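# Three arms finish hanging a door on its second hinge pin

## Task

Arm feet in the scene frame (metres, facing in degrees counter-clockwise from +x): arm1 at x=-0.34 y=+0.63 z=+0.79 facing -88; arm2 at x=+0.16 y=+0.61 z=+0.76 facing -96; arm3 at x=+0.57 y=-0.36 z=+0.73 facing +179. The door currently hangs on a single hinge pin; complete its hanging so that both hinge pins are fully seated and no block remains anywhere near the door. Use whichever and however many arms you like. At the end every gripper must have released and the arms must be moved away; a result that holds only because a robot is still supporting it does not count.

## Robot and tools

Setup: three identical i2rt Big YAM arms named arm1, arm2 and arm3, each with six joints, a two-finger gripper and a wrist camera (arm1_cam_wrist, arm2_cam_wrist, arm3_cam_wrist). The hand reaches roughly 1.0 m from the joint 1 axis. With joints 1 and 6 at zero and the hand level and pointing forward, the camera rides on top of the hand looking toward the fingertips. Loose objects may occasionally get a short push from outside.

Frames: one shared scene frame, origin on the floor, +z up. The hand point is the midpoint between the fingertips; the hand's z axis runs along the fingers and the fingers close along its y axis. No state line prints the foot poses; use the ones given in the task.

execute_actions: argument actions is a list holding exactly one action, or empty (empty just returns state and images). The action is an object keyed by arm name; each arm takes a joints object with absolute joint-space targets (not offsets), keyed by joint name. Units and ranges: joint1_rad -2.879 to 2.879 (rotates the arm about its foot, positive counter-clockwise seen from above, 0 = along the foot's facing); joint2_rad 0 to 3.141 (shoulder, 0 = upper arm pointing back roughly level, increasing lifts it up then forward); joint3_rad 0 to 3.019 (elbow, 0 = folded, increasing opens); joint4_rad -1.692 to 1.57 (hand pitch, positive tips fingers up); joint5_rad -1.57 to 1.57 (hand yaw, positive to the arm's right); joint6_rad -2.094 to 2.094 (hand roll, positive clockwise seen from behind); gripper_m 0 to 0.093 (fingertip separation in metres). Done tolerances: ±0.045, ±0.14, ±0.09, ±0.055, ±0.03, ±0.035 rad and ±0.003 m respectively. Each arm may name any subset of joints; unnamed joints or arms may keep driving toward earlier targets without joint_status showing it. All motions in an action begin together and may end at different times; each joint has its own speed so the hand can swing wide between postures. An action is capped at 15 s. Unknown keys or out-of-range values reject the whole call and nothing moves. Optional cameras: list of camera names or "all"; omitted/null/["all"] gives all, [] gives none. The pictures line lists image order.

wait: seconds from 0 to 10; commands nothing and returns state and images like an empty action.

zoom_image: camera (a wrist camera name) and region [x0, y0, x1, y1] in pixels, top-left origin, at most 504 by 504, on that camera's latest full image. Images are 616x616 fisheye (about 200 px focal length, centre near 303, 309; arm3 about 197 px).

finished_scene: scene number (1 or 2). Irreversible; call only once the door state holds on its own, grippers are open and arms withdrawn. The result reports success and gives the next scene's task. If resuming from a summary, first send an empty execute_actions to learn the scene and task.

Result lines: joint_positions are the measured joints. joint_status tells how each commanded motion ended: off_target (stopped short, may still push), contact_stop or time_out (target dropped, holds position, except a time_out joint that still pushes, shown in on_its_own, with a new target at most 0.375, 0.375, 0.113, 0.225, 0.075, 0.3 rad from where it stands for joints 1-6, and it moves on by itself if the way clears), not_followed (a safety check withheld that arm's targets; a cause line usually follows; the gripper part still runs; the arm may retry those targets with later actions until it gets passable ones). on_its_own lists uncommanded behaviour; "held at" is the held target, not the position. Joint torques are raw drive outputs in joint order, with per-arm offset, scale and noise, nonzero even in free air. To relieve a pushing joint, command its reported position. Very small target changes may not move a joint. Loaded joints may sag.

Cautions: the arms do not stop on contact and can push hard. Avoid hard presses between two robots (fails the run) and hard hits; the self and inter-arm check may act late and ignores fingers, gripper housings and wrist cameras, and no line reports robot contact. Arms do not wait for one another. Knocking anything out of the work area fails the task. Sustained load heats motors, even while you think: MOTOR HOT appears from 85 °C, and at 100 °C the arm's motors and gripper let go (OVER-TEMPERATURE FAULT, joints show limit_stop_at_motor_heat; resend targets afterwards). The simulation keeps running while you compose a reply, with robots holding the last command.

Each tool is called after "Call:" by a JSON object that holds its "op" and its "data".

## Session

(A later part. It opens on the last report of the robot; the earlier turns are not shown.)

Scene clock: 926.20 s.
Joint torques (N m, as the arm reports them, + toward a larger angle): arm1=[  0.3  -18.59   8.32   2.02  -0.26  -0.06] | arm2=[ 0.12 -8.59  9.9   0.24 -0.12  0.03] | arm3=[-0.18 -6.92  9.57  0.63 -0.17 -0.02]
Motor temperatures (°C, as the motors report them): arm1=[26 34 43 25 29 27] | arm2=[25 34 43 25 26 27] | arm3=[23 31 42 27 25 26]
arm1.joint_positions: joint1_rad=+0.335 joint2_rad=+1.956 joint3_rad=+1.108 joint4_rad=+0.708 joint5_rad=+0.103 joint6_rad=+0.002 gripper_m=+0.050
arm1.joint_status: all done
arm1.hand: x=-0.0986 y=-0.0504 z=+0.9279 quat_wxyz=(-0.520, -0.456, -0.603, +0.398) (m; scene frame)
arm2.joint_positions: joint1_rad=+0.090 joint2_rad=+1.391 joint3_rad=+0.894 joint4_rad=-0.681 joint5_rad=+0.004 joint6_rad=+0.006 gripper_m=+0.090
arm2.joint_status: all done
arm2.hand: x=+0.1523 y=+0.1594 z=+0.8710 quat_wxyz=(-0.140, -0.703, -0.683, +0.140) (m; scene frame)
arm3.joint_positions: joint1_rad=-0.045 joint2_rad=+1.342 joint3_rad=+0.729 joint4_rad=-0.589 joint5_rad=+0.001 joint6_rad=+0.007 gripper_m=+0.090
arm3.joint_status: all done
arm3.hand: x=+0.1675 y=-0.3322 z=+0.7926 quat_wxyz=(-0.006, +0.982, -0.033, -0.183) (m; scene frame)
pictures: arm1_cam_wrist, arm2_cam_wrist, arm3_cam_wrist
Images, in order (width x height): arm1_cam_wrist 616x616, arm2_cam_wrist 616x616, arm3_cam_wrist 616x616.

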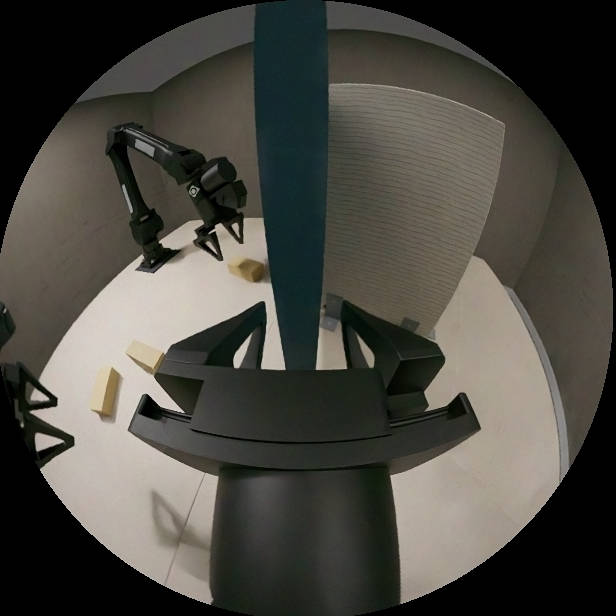

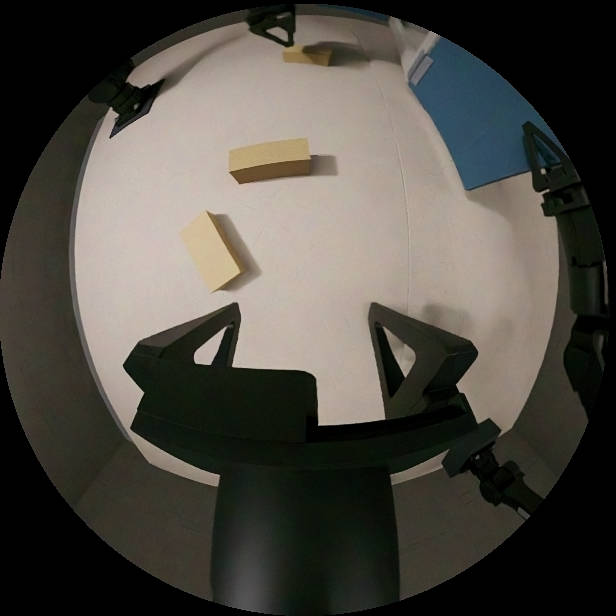

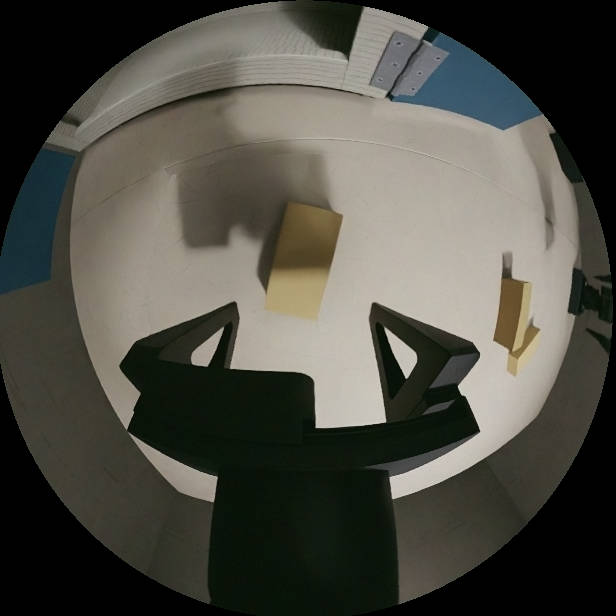

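Call:
{"op": "execute_actions", "data": {"actions": [{"arm1":{"joints":{"gripper_m":0.09,"joint2_rad":1.5,"joint3_rad":0.68,"joint4_rad":0.8}},"arm3":{"joints":{"joint2_rad":1.56,"joint3_rad":0.87,"joint4_rad":-0.49,"joint6_rad":0.15}}}]}}

Scene clock: 940.30 s.
Joint torques (N m, as the arm reports them, + toward a larger angle): arm1=[  0.19 -10.78   7.05   2.09  -0.25  -0.06] | arm2=[ 0.35 -8.19 10.08  0.35 -0.14  0.03] | arm3=[-0.35 -9.87  9.78  1.44 -0.17  0.13]
Motor temperatures (°C, as the motors report them): arm1=[26 34 43 25 29 26] | arm2=[25 33 43 25 26 27] | arm3=[23 30 45 27 25 26]
arm1.joint_positions: joint1_rad=+0.335 joint2_rad=+1.494 joint3_rad=+0.675 joint4_rad=+0.785 joint5_rad=+0.102 joint6_rad=+0.002 gripper_m=+0.090
arm1.joint_status: all done
arm1.hand: x=-0.1559 y=+0.0948 z=+1.0187 quat_wxyz=(-0.553, -0.438, -0.572, +0.418) (m; scene frame)
arm2.joint_positions: joint1_rad=+0.090 joint2_rad=+1.391 joint3_rad=+0.894 joint4_rad=-0.681 joint5_rad=+0.004 joint6_rad=+0.006 gripper_m=+0.090
arm2.joint_status: not commanded
arm2.hand: x=+0.1523 y=+0.1594 z=+0.8710 quat_wxyz=(-0.140, -0.703, -0.683, +0.140) (m; scene frame)
arm3.joint_positions: joint1_rad=-0.045 joint2_rad=+1.559 joint3_rad=+0.840 joint4_rad=-0.501 joint5_rad=+0.001 joint6_rad=+0.142 gripper_m=+0.090
arm3.joint_status: all done
arm3.hand: x=+0.1136 y=-0.3289 z=+0.7543 quat_wxyz=(+0.006, +0.980, -0.100, -0.174) (m; scene frame)
pictures: arm1_cam_wrist, arm2_cam_wrist, arm3_cam_wrist
Images, in order (width x height): arm1_cam_wrist 616x616, arm2_cam_wrist 616x616, arm3_cam_wrist 616x616.

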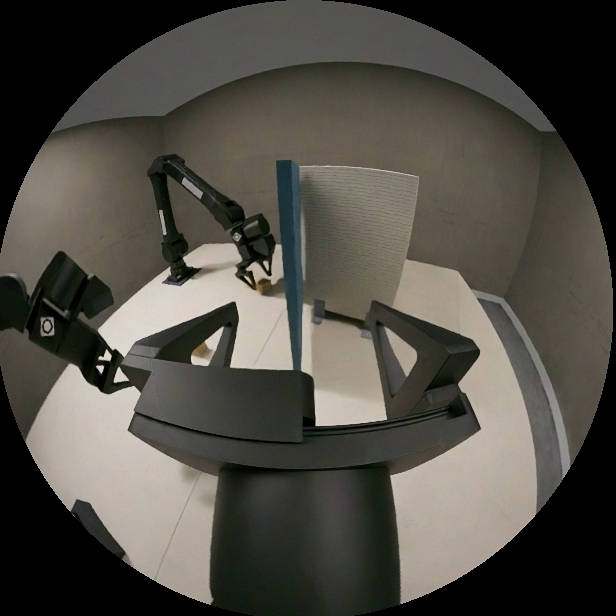

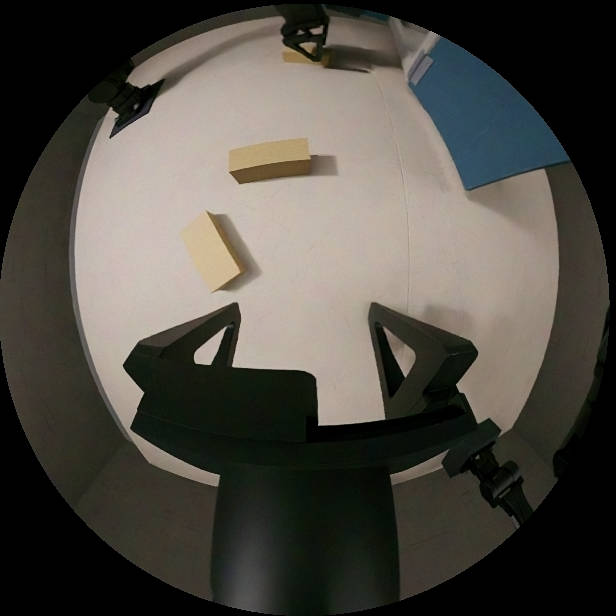

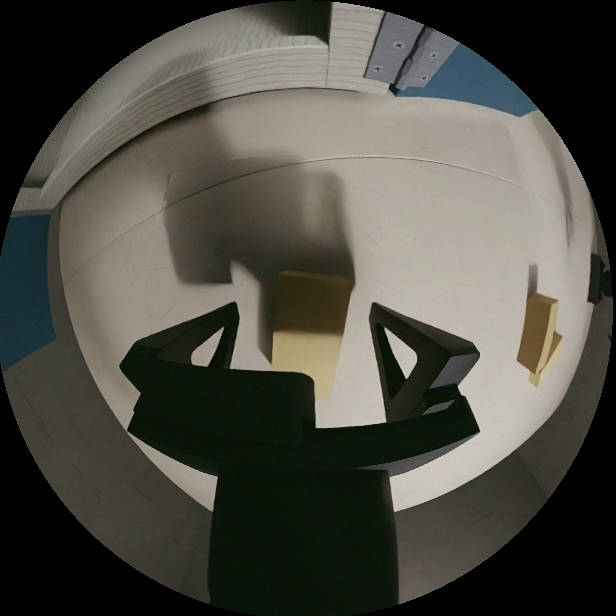

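Call:
{"op": "execute_actions", "data": {"actions": [{"arm3":{"joints":{"gripper_m":0.0}},"arm1":{"joints":{"joint1_rad":-0.05,"joint2_rad":0.6,"joint3_rad":0.7,"joint4_rad":-0.5,"joint5_rad":0}},"arm2":{"joints":{"joint1_rad":0.14,"joint2_rad":1.88,"joint3_rad":1.43,"joint4_rad":-0.72,"joint6_rad":1.5}}}]}}

Scene clock: 962.63 s.
Joint torques (N m, as the arm reports them, + toward a larger angle): arm1=[-0.14 -1.03 11.5   1.17 -0.22 -0.06] | arm2=[ -0.36 -15.66  13.94   0.51  -0.02   0.18] | arm3=[ 0.08 -9.8   9.79  1.44 -0.15  0.12]
Motor temperatures (°C, as the motors report them): arm1=[26 32 42 25 29 26] | arm2=[25 32 43 25 26 27] | arm3=[23 31 46 27 25 26]
arm1.joint_positions: joint1_rad=-0.052 joint2_rad=+0.598 joint3_rad=+0.675 joint4_rad=-0.489 joint5_rad=+0.002 joint6_rad=+0.002 gripper_m=+0.090
arm1.joint_status: all done
arm1.hand: x=-0.3517 y=+0.2751 z=+1.1235 quat_wxyz=(-0.384, -0.599, -0.586, +0.387) (m; scene frame)
arm2.joint_positions: joint1_rad=+0.134 joint2_rad=+1.873 joint3_rad=+1.376 joint4_rad=-0.708 joint5_rad=+0.003 joint6_rad=+1.491 gripper_m=+0.090
arm2.joint_status: all done
arm2.hand: x=+0.1770 y=-0.0136 z=+0.8268 quat_wxyz=(-0.185, -0.981, -0.050, +0.003) (m; scene frame)
arm3.joint_positions: joint1_rad=-0.045 joint2_rad=+1.559 joint3_rad=+0.840 joint4_rad=-0.501 joint5_rad=+0.001 joint6_rad=+0.143 gripper_m=+0.043
arm3.joint_status: gripper_m off_target (ended at +0.043, target +0.000)
arm3.hand: x=+0.1136 y=-0.3289 z=+0.7543 quat_wxyz=(+0.006, +0.980, -0.100, -0.174) (m; scene frame)
pictures: arm1_cam_wrist, arm2_cam_wrist, arm3_cam_wrist
Images, in order (width x height): arm1_cam_wrist 616x616, arm2_cam_wrist 616x616, arm3_cam_wrist 616x616.

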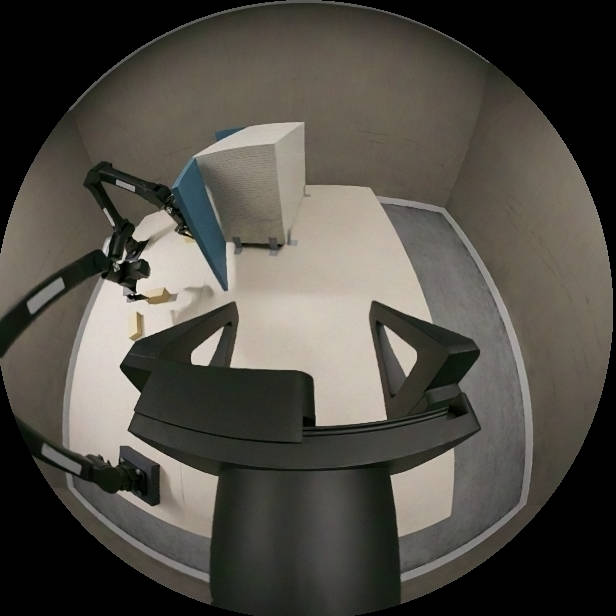

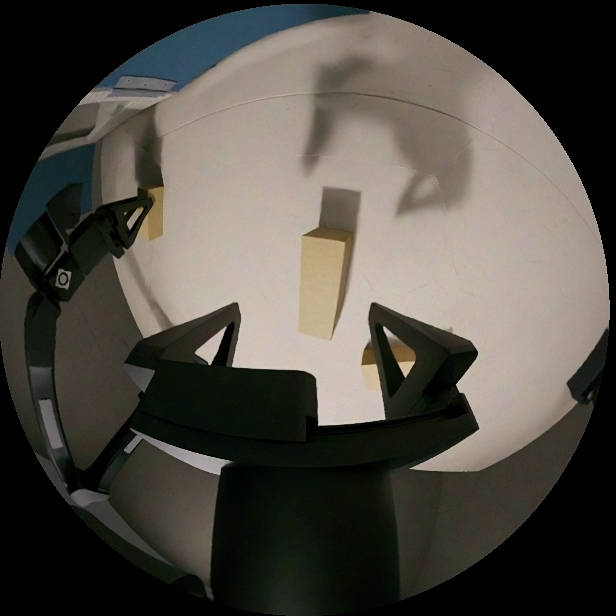

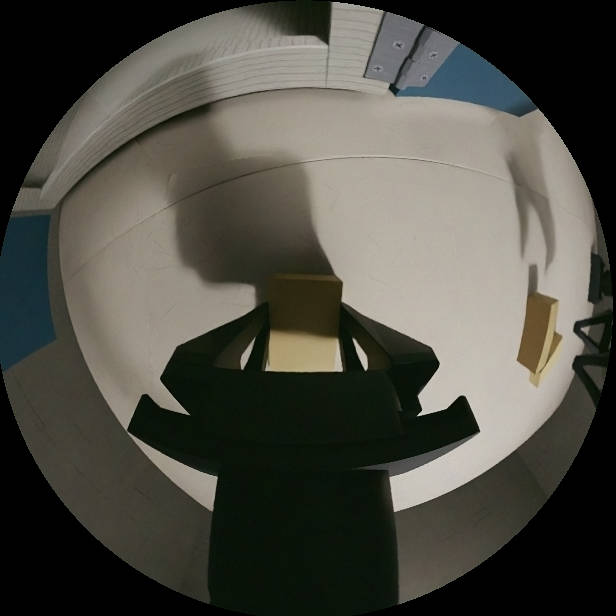

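Call:
{"op": "execute_actions", "data": {"actions": [{"arm3":{"joints":{"joint2_rad":1.2,"joint3_rad":0.6,"joint4_rad":-0.6}},"arm2":{"joints":{"joint2_rad":1.96,"joint3_rad":1.36,"joint4_rad":-0.59,"gripper_m":0.08}}}]}}

Scene clock: 972.17 s.
Joint torques (N m, as the arm reports them, + toward a larger angle): arm1=[ 0.07 -1.26 11.45  1.2  -0.22 -0.06] | arm2=[  0.56 -16.47   9.22   1.75   0.01   0.14] | arm3=[ 0.01 -6.43  8.06  0.75 -0.16  0.1 ]
Motor temperatures (°C, as the motors report them): arm1=[26 31 45 25 29 26] | arm2=[25 33 44 25 26 27] | arm3=[23 31 46 27 25 26]
arm1.joint_positions: joint1_rad=-0.052 joint2_rad=+0.598 joint3_rad=+0.675 joint4_rad=-0.489 joint5_rad=+0.002 joint6_rad=+0.002 gripper_m=+0.090
arm1.joint_status: not commanded
arm1.hand: x=-0.3517 y=+0.2751 z=+1.1235 quat_wxyz=(-0.384, -0.599, -0.586, +0.387) (m; scene frame)
arm2.joint_positions: joint1_rad=+0.134 joint2_rad=+1.958 joint3_rad=+1.356 joint4_rad=-0.613 joint5_rad=+0.003 joint6_rad=+1.492 gripper_m=+0.080
arm2.joint_status: all done
arm2.hand: x=+0.1775 y=-0.0187 z=+0.7755 quat_wxyz=(-0.180, -0.982, -0.050, +0.003) (m; scene frame)
arm3.joint_positions: joint1_rad=-0.045 joint2_rad=+1.205 joint3_rad=+0.598 joint4_rad=-0.596 joint5_rad=+0.001 joint6_rad=+0.143 gripper_m=+0.043
arm3.joint_status: all done
arm3.hand: x=+0.2188 y=-0.3354 z=+0.7879 quat_wxyz=(+0.007, +0.978, -0.100, -0.183) (m; scene frame)
pictures: arm1_cam_wrist, arm2_cam_wrist, arm3_cam_wrist
Images, in order (width x height): arm1_cam_wrist 616x616, arm2_cam_wrist 616x616, arm3_cam_wrist 616x616.

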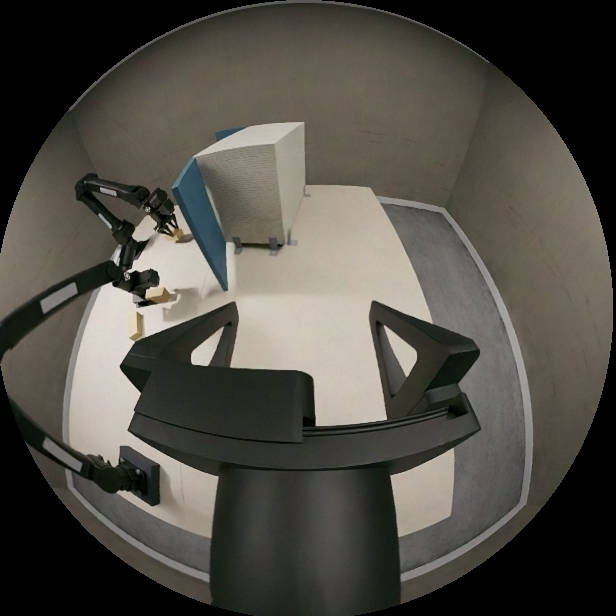

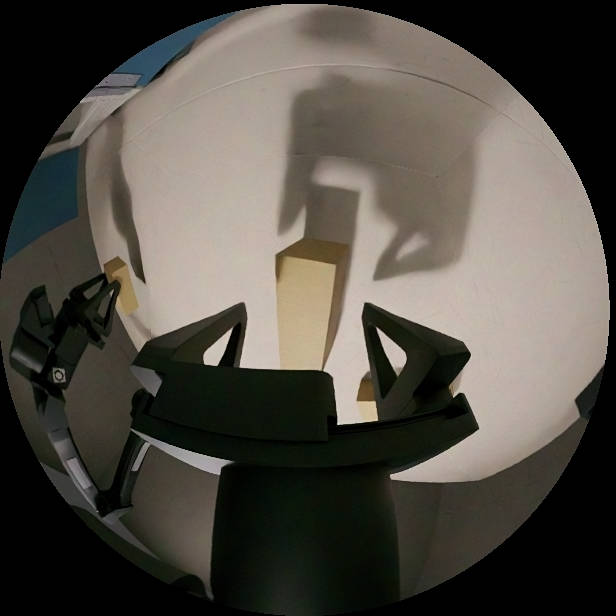

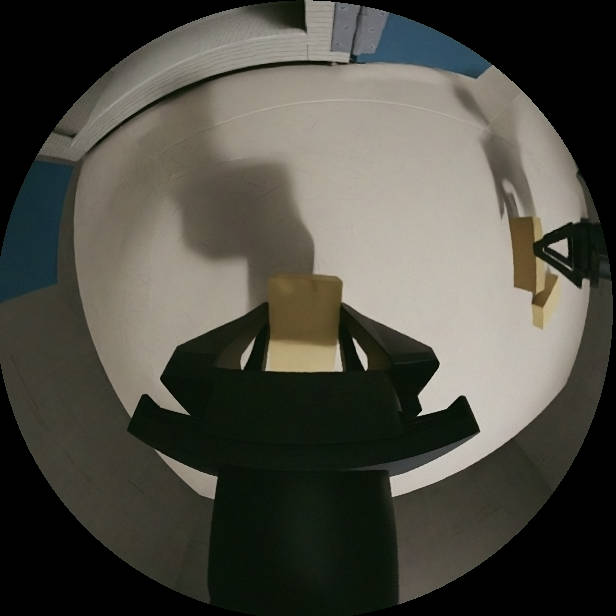

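Call:
{"op": "execute_actions", "data": {"actions": [{"arm3":{"joints":{"joint2_rad":0.9,"joint3_rad":0.25,"joint4_rad":-0.58}},"arm2":{"joints":{"joint2_rad":2.0,"joint4_rad":-0.57}}}], "cameras": []}}

Call:
{"op": "execute_actions", "data": {"actions": [{"arm2":{"joints":{"gripper_m":0}}}]}}

Scene clock: 977.27 s.
Joint torques (N m, as the arm reports them, + toward a larger angle): arm1=[-0.16 -1.17 11.5   1.15 -0.22 -0.05] | arm2=[  0.48 -15.55   9.14   1.66   0.02   0.18] | arm3=[-0.23 -0.86  5.    1.08 -0.15  0.11]
Motor temperatures (°C, as the motors report them): arm1=[26 30 45 25 29 26] | arm2=[25 33 44 25 26 27] | arm3=[23 31 46 27 25 26]
arm1.joint_positions: joint1_rad=-0.052 joint2_rad=+0.598 joint3_rad=+0.675 joint4_rad=-0.489 joint5_rad=+0.002 joint6_rad=+0.002 gripper_m=+0.090
arm1.joint_status: not commanded
arm1.hand: x=-0.3517 y=+0.2751 z=+1.1235 quat_wxyz=(-0.384, -0.599, -0.586, +0.387) (m; scene frame)
arm2.joint_positions: joint1_rad=+0.134 joint2_rad=+1.986 joint3_rad=+1.356 joint4_rad=-0.593 joint5_rad=+0.003 joint6_rad=+1.492 gripper_m=+0.080
arm2.joint_status: all done
arm2.hand: x=+0.1776 y=-0.0197 z=+0.7601 quat_wxyz=(-0.176, -0.983, -0.050, +0.003) (m; scene frame)
arm3.joint_positions: joint1_rad=-0.045 joint2_rad=+0.886 joint3_rad=+0.284 joint4_rad=-0.576 joint5_rad=+0.001 joint6_rad=+0.143 gripper_m=+0.043
arm3.joint_status: all done
arm3.hand: x=+0.3265 y=-0.3419 z=+0.7504 quat_wxyz=(+0.007, +0.976, -0.100, -0.195) (m; scene frame)
pictures: none
No camera images: the call's "cameras" was empty. Leave "cameras" out to get every camera's image.

Scene clock: 977.93 s.
Joint torques (N m, as the arm reports them, + toward a larger angle): arm1=[ 0.   -1.04 11.46  1.16 -0.22 -0.05] | arm2=[ -0.01 -15.68   9.03   1.55   0.01   0.14] | arm3=[-0.4  -0.58  5.1   0.97 -0.16  0.06]
Motor temperatures (°C, as the motors report them): arm1=[26 30 45 25 29 26] | arm2=[25 33 43 25 26 27] | arm3=[23 30 45 27 25 26]
arm1.joint_positions: joint1_rad=-0.052 joint2_rad=+0.598 joint3_rad=+0.675 joint4_rad=-0.489 joint5_rad=+0.002 joint6_rad=+0.002 gripper_m=+0.090
arm1.joint_status: not commanded
arm1.hand: x=-0.3517 y=+0.2751 z=+1.1235 quat_wxyz=(-0.384, -0.599, -0.586, +0.387) (m; scene frame)
arm2.joint_positions: joint1_rad=+0.134 joint2_rad=+1.986 joint3_rad=+1.356 joint4_rad=-0.590 joint5_rad=+0.003 joint6_rad=+1.493 gripper_m=+0.041
arm2.joint_status: gripper_m off_target (ended at +0.041, target +0.000)
arm2.hand: x=+0.1776 y=-0.0203 z=+0.7603 quat_wxyz=(-0.177, -0.983, -0.050, +0.003) (m; scene frame)
arm3.joint_positions: joint1_rad=-0.045 joint2_rad=+0.886 joint3_rad=+0.284 joint4_rad=-0.576 joint5_rad=+0.001 joint6_rad=+0.143 gripper_m=+0.043
arm3.joint_status: not commanded
arm3.hand: x=+0.3265 y=-0.3419 z=+0.7504 quat_wxyz=(+0.007, +0.976, -0.100, -0.195) (m; scene frame)
pictures: arm1_cam_wrist, arm2_cam_wrist, arm3_cam_wrist
Images, in order (width x height): arm1_cam_wrist 616x616, arm2_cam_wrist 616x616, arm3_cam_wrist 616x616.

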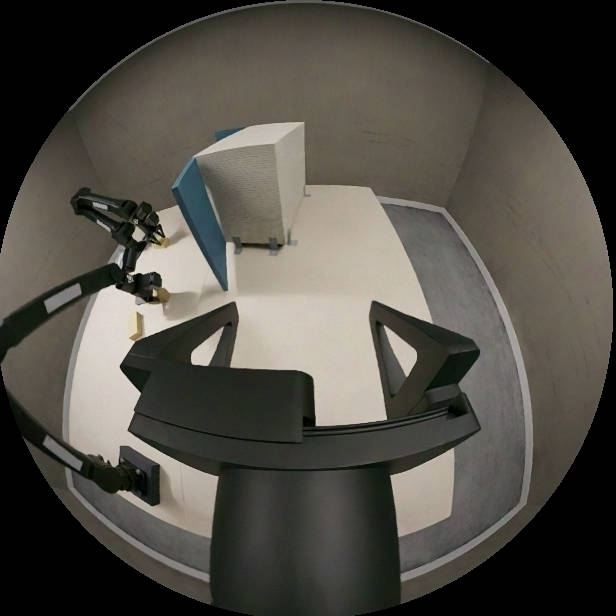

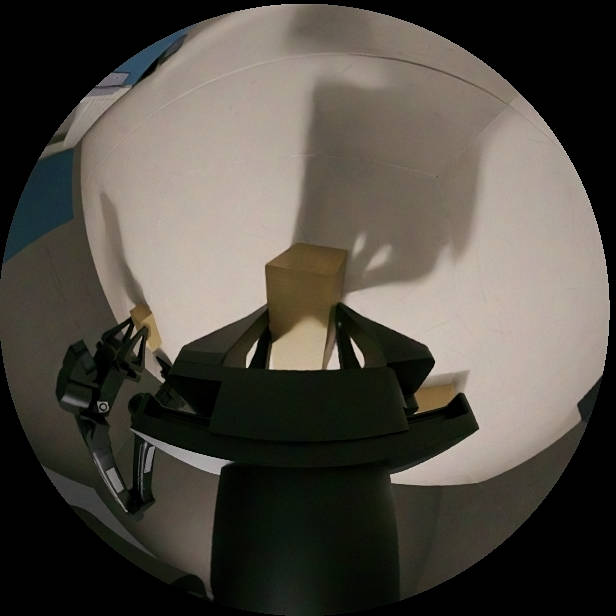

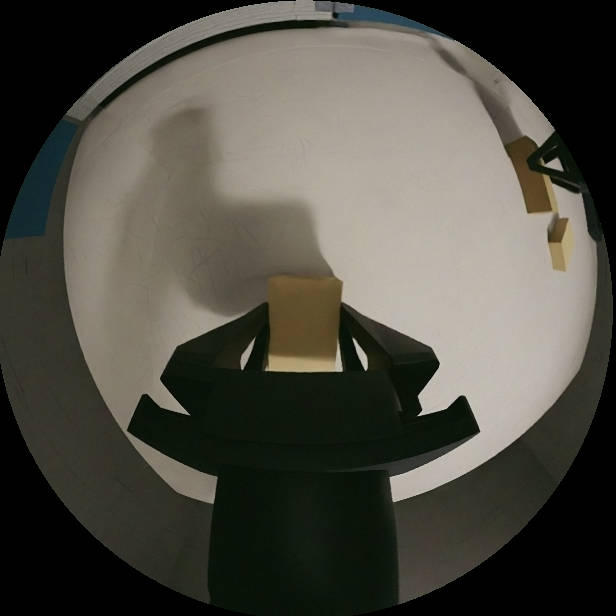

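Call:
{"op": "execute_actions", "data": {"actions": [{"arm3":{"joints":{"gripper_m":0.09}},"arm2":{"joints":{"joint2_rad":1.87}}}], "cameras": []}}

Call:
{"op": "execute_actions", "data": {"actions": [{"arm3":{"joints":{"joint2_rad":0.55,"joint3_rad":0.5,"joint4_rad":-0.6}},"arm2":{"joints":{"joint1_rad":0.5}}}], "cameras": []}}

Call:
{"op": "execute_actions", "data": {"actions": [{"arm3":{"joints":{"joint1_rad":0.4,"joint2_rad":0.5,"joint3_rad":1.0,"joint4_rad":-0.9}},"arm2":{"joints":{"joint2_rad":2.0}}}]}}

Scene clock: 985.47 s.
Joint torques (N m, as the arm reports them, + toward a larger angle): arm1=[ 0.01 -1.23 11.47  1.12 -0.22 -0.05] | arm2=[  0.27 -16.23  10.43   1.84   0.02   0.16] | arm3=[-0.34 -0.69  8.    0.8  -0.16  0.11]
Motor temperatures (°C, as the motors report them): arm1=[26 30 46 25 29 26] | arm2=[25 34 43 25 26 27] | arm3=[23 30 44 27 25 26]
arm1.joint_positions: joint1_rad=-0.052 joint2_rad=+0.598 joint3_rad=+0.675 joint4_rad=-0.489 joint5_rad=+0.002 joint6_rad=+0.002 gripper_m=+0.090
arm1.joint_status: not commanded
arm1.hand: x=-0.3517 y=+0.2751 z=+1.1235 quat_wxyz=(-0.384, -0.599, -0.586, +0.387) (m; scene frame)
arm2.joint_positions: joint1_rad=+0.134 joint2_rad=+1.869 joint3_rad=+1.348 joint4_rad=-0.590 joint5_rad=+0.003 joint6_rad=+1.493 gripper_m=+0.041
arm2.joint_status: all done
arm2.hand: x=+0.1774 y=-0.0288 z=+0.8289 quat_wxyz=(-0.231, -0.972, -0.049, +0.004) (m; scene frame)
arm3.joint_positions: joint1_rad=-0.045 joint2_rad=+0.891 joint3_rad=+0.247 joint4_rad=-0.576 joint5_rad=+0.001 joint6_rad=+0.144 gripper_m=+0.090
arm3.joint_status: all done
arm3.hand: x=+0.3438 y=-0.3430 z=+0.7345 quat_wxyz=(+0.006, +0.979, -0.100, -0.175) (m; scene frame)
pictures: none
No camera images: the call's "cameras" was empty. Leave "cameras" out to get every camera's image.

Scene clock: 986.93 s.
Joint torques (N m, as the arm reports them, + toward a larger angle): arm1=[ 0.   -1.15 11.44  1.14 -0.22 -0.06] | arm2=[ -0.28 -15.88  10.48   1.7    0.21   0.16] | arm3=[-0.39  0.34 11.87  1.64 -0.16  0.07]
Motor temperatures (°C, as the motors report them): arm1=[26 30 46 25 29 26] | arm2=[25 34 43 25 26 27] | arm3=[23 30 45 27 25 26]
arm1.joint_positions: joint1_rad=-0.052 joint2_rad=+0.598 joint3_rad=+0.675 joint4_rad=-0.489 joint5_rad=+0.002 joint6_rad=+0.002 gripper_m=+0.090
arm1.joint_status: not commanded
arm1.hand: x=-0.3517 y=+0.2751 z=+1.1235 quat_wxyz=(-0.384, -0.599, -0.586, +0.387) (m; scene frame)
arm2.joint_positions: joint1_rad=+0.498 joint2_rad=+1.869 joint3_rad=+1.348 joint4_rad=-0.590 joint5_rad=-0.002 joint6_rad=+1.493 gripper_m=+0.041
arm2.joint_status: all done
arm2.hand: x=+0.4041 y=+0.0185 z=+0.8301 quat_wxyz=(-0.229, -0.946, -0.224, -0.039) (m; scene frame)
arm3.joint_positions: joint1_rad=-0.045 joint2_rad=+0.543 joint3_rad=+0.477 joint4_rad=-0.598 joint5_rad=+0.001 joint6_rad=+0.144 gripper_m=+0.090
arm3.joint_status: all done
arm3.hand: x=+0.2632 y=-0.3382 z=+0.9343 quat_wxyz=(+0.017, +0.894, -0.092, -0.437) (m; scene frame)
pictures: none
No camera images: the call's "cameras" was empty. Leave "cameras" out to get every camera's image.

Scene clock: 988.17 s.
Joint torques (N m, as the arm reports them, + toward a larger angle): arm1=[-0.1  -1.13 11.43  1.19 -0.22 -0.06] | arm2=[ -0.35 -15.51   9.3    1.34   0.2    0.12] | arm3=[ 1.04  1.   12.64  1.36 -0.15  0.08]
Motor temperatures (°C, as the motors report them): arm1=[26 30 46 25 29 26] | arm2=[25 34 43 25 26 27] | arm3=[23 30 45 27 25 26]
arm1.joint_positions: joint1_rad=-0.052 joint2_rad=+0.598 joint3_rad=+0.675 joint4_rad=-0.489 joint5_rad=+0.002 joint6_rad=+0.002 gripper_m=+0.090
arm1.joint_status: not commanded
arm1.hand: x=-0.3517 y=+0.2751 z=+1.1235 quat_wxyz=(-0.384, -0.599, -0.586, +0.387) (m; scene frame)
arm2.joint_positions: joint1_rad=+0.498 joint2_rad=+1.987 joint3_rad=+1.352 joint4_rad=-0.583 joint5_rad=-0.001 joint6_rad=+1.494 gripper_m=+0.040
arm2.joint_status: all done
arm2.hand: x=+0.4011 y=+0.0261 z=+0.7600 quat_wxyz=(-0.177, -0.957, -0.226, -0.030) (m; scene frame)
arm3.joint_positions: joint1_rad=+0.389 joint2_rad=+0.500 joint3_rad=+0.961 joint4_rad=-0.890 joint5_rad=+0.001 joint6_rad=+0.144 gripper_m=+0.090
arm3.joint_status: all done
arm3.hand: x=+0.3017 y=-0.4620 z=+1.1661 quat_wxyz=(+0.137, +0.836, +0.096, -0.523) (m; scene frame)
pictures: arm1_cam_wrist, arm2_cam_wrist, arm3_cam_wrist
Images, in order (width x height): arm1_cam_wrist 616x616, arm2_cam_wrist 616x616, arm3_cam_wrist 616x616.

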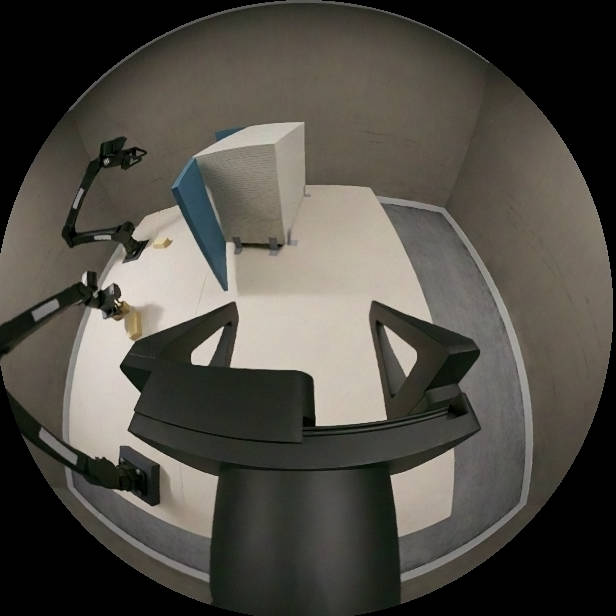

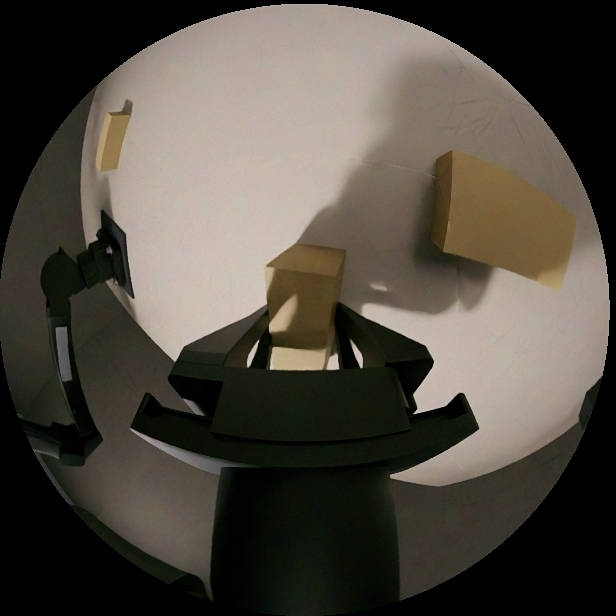

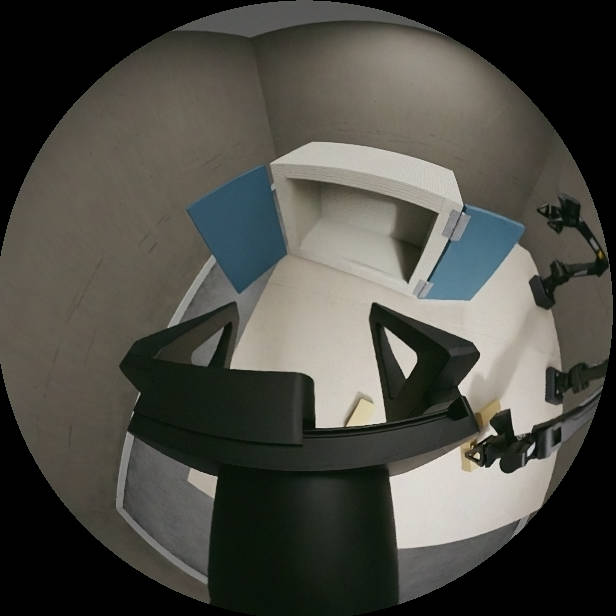

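Call:
{"op": "execute_actions", "data": {"actions": [{"arm2":{"joints":{"gripper_m":0.08}}}], "cameras": ["arm3_cam_wrist"]}}

Call:
{"op": "zoom_image", "data": {"camera": "arm3_cam_wrist", "region": [410,180,500,310]}}

Call:
{"op": "execute_actions", "data": {"actions": [{"arm2":{"joints":{"joint2_rad":1.3,"joint3_rad":1.3,"joint4_rad":-1.0}}}]}}

Scene clock: 996.07 s.
Joint torques (N m, as the arm reports them, + toward a larger angle): arm1=[ 0.05 -1.18 11.48  1.17 -0.22 -0.06] | arm2=[ -0.7  -15.96   9.37   1.4    0.18   0.14] | arm3=[ 0.9   0.84 12.56  1.44 -0.15  0.08]
Motor temperatures (°C, as the motors report them): arm1=[26 30 47 25 29 26] | arm2=[25 34 42 25 26 27] | arm3=[23 30 48 27 25 26]
arm1.joint_positions: joint1_rad=-0.052 joint2_rad=+0.598 joint3_rad=+0.675 joint4_rad=-0.489 joint5_rad=+0.002 joint6_rad=+0.002 gripper_m=+0.090
arm1.joint_status: not commanded
arm1.hand: x=-0.3517 y=+0.2751 z=+1.1235 quat_wxyz=(-0.384, -0.599, -0.586, +0.387) (m; scene frame)
arm2.joint_positions: joint1_rad=+0.498 joint2_rad=+1.987 joint3_rad=+1.352 joint4_rad=-0.583 joint5_rad=-0.001 joint6_rad=+1.494 gripper_m=+0.080
arm2.joint_status: all done
arm2.hand: x=+0.4011 y=+0.0261 z=+0.7600 quat_wxyz=(-0.177, -0.957, -0.226, -0.030) (m; scene frame)
arm3.joint_positions: joint1_rad=+0.389 joint2_rad=+0.500 joint3_rad=+0.961 joint4_rad=-0.890 joint5_rad=+0.001 joint6_rad=+0.144 gripper_m=+0.090
arm3.joint_status: not commanded
arm3.hand: x=+0.3017 y=-0.4620 z=+1.1661 quat_wxyz=(+0.137, +0.836, +0.096, -0.523) (m; scene frame)
pictures: arm3_cam_wrist
Images, in order (width x height): arm3_cam_wrist 616x616.

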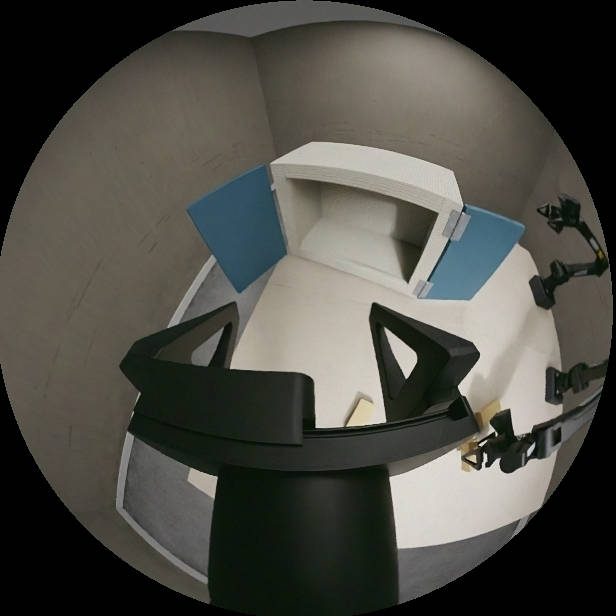

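Region (410, 180, 500, 310) of arm3_cam_wrist's 616x616 image, scaled by 3.877, with more detail than that image has; it fills the left 349 columns of this view, and the rest is white.

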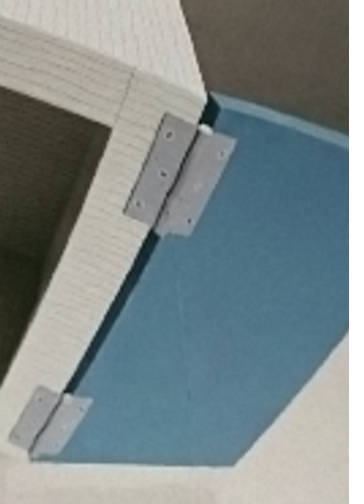

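Scene clock: 997.57 s.
Joint torques (N m, as the arm reports them, + toward a larger angle): arm1=[ 0.08 -1.19 11.44  1.17 -0.23 -0.05] | arm2=[-0.82 -8.66 12.44  0.44  0.15  0.11] | arm3=[ 1.26  1.02 12.56  1.34 -0.15  0.1 ]
Motor temperatures (°C, as the motors report them): arm1=[26 30 47 25 29 26] | arm2=[25 34 43 25 26 27] | arm3=[23 30 48 27 25 26]
arm1.joint_positions: joint1_rad=-0.052 joint2_rad=+0.598 joint3_rad=+0.675 joint4_rad=-0.489 joint5_rad=+0.002 joint6_rad=+0.002 gripper_m=+0.090
arm1.joint_status: not commanded
arm1.hand: x=-0.3517 y=+0.2751 z=+1.1235 quat_wxyz=(-0.384, -0.599, -0.586, +0.387) (m; scene frame)
arm2.joint_positions: joint1_rad=+0.498 joint2_rad=+1.290 joint3_rad=+1.283 joint4_rad=-0.980 joint5_rad=-0.001 joint6_rad=+1.495 gripper_m=+0.080
arm2.joint_status: all done
arm2.hand: x=+0.3498 y=+0.1483 z=+1.0723 quat_wxyz=(-0.288, -0.931, -0.220, -0.048) (m; scene frame)
arm3.joint_positions: joint1_rad=+0.389 joint2_rad=+0.500 joint3_rad=+0.961 joint4_rad=-0.890 joint5_rad=+0.001 joint6_rad=+0.144 gripper_m=+0.090
arm3.joint_status: not commanded
arm3.hand: x=+0.3017 y=-0.4620 z=+1.1661 quat_wxyz=(+0.137, +0.836, +0.096, -0.523) (m; scene frame)
pictures: arm1_cam_wrist, arm2_cam_wrist, arm3_cam_wrist
Images, in order (width x height): arm1_cam_wrist 616x616, arm2_cam_wrist 616x616, arm3_cam_wrist 616x616.

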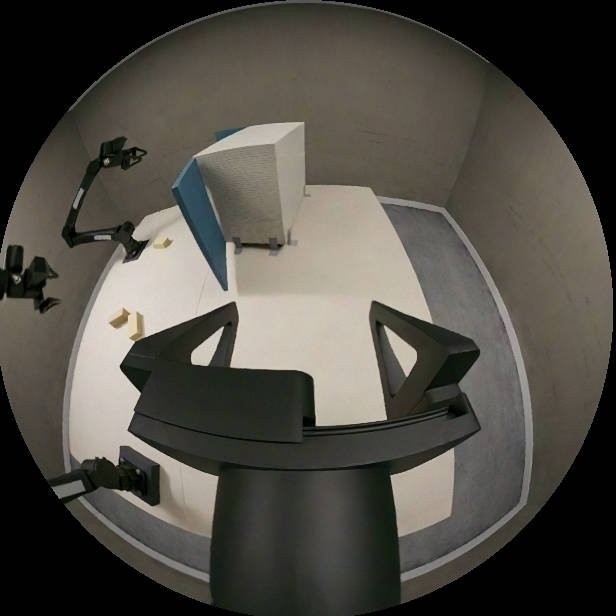

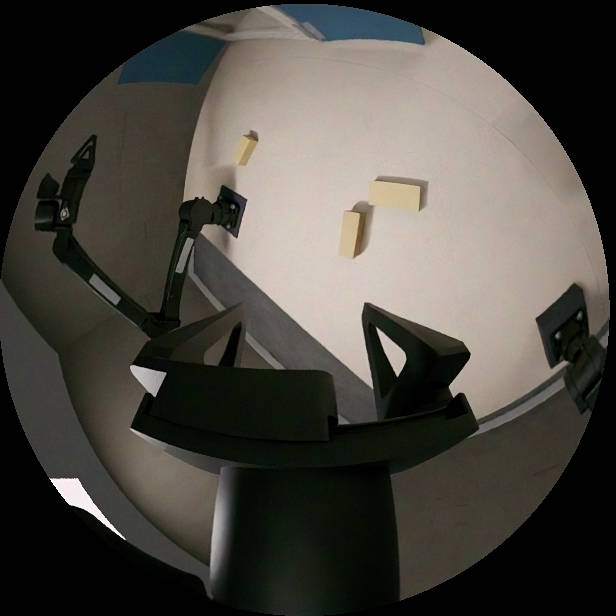

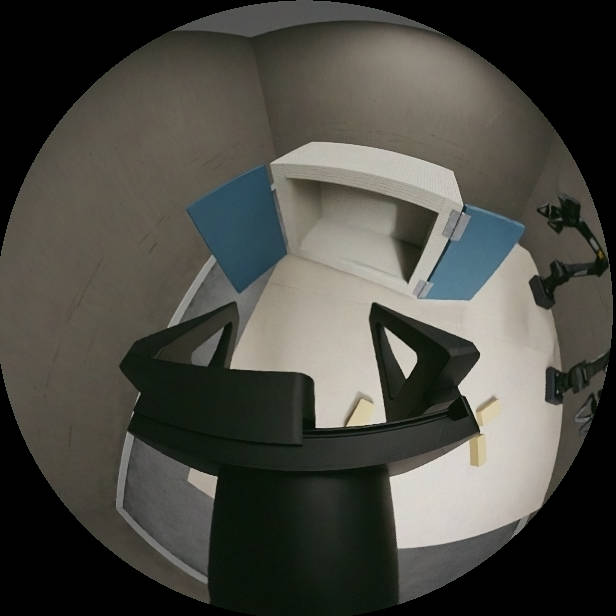

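Upper head looks seated. Done.

Call:
{"op": "finished_scene", "data": {"scene": 1}}

The scene is finished: the task was done.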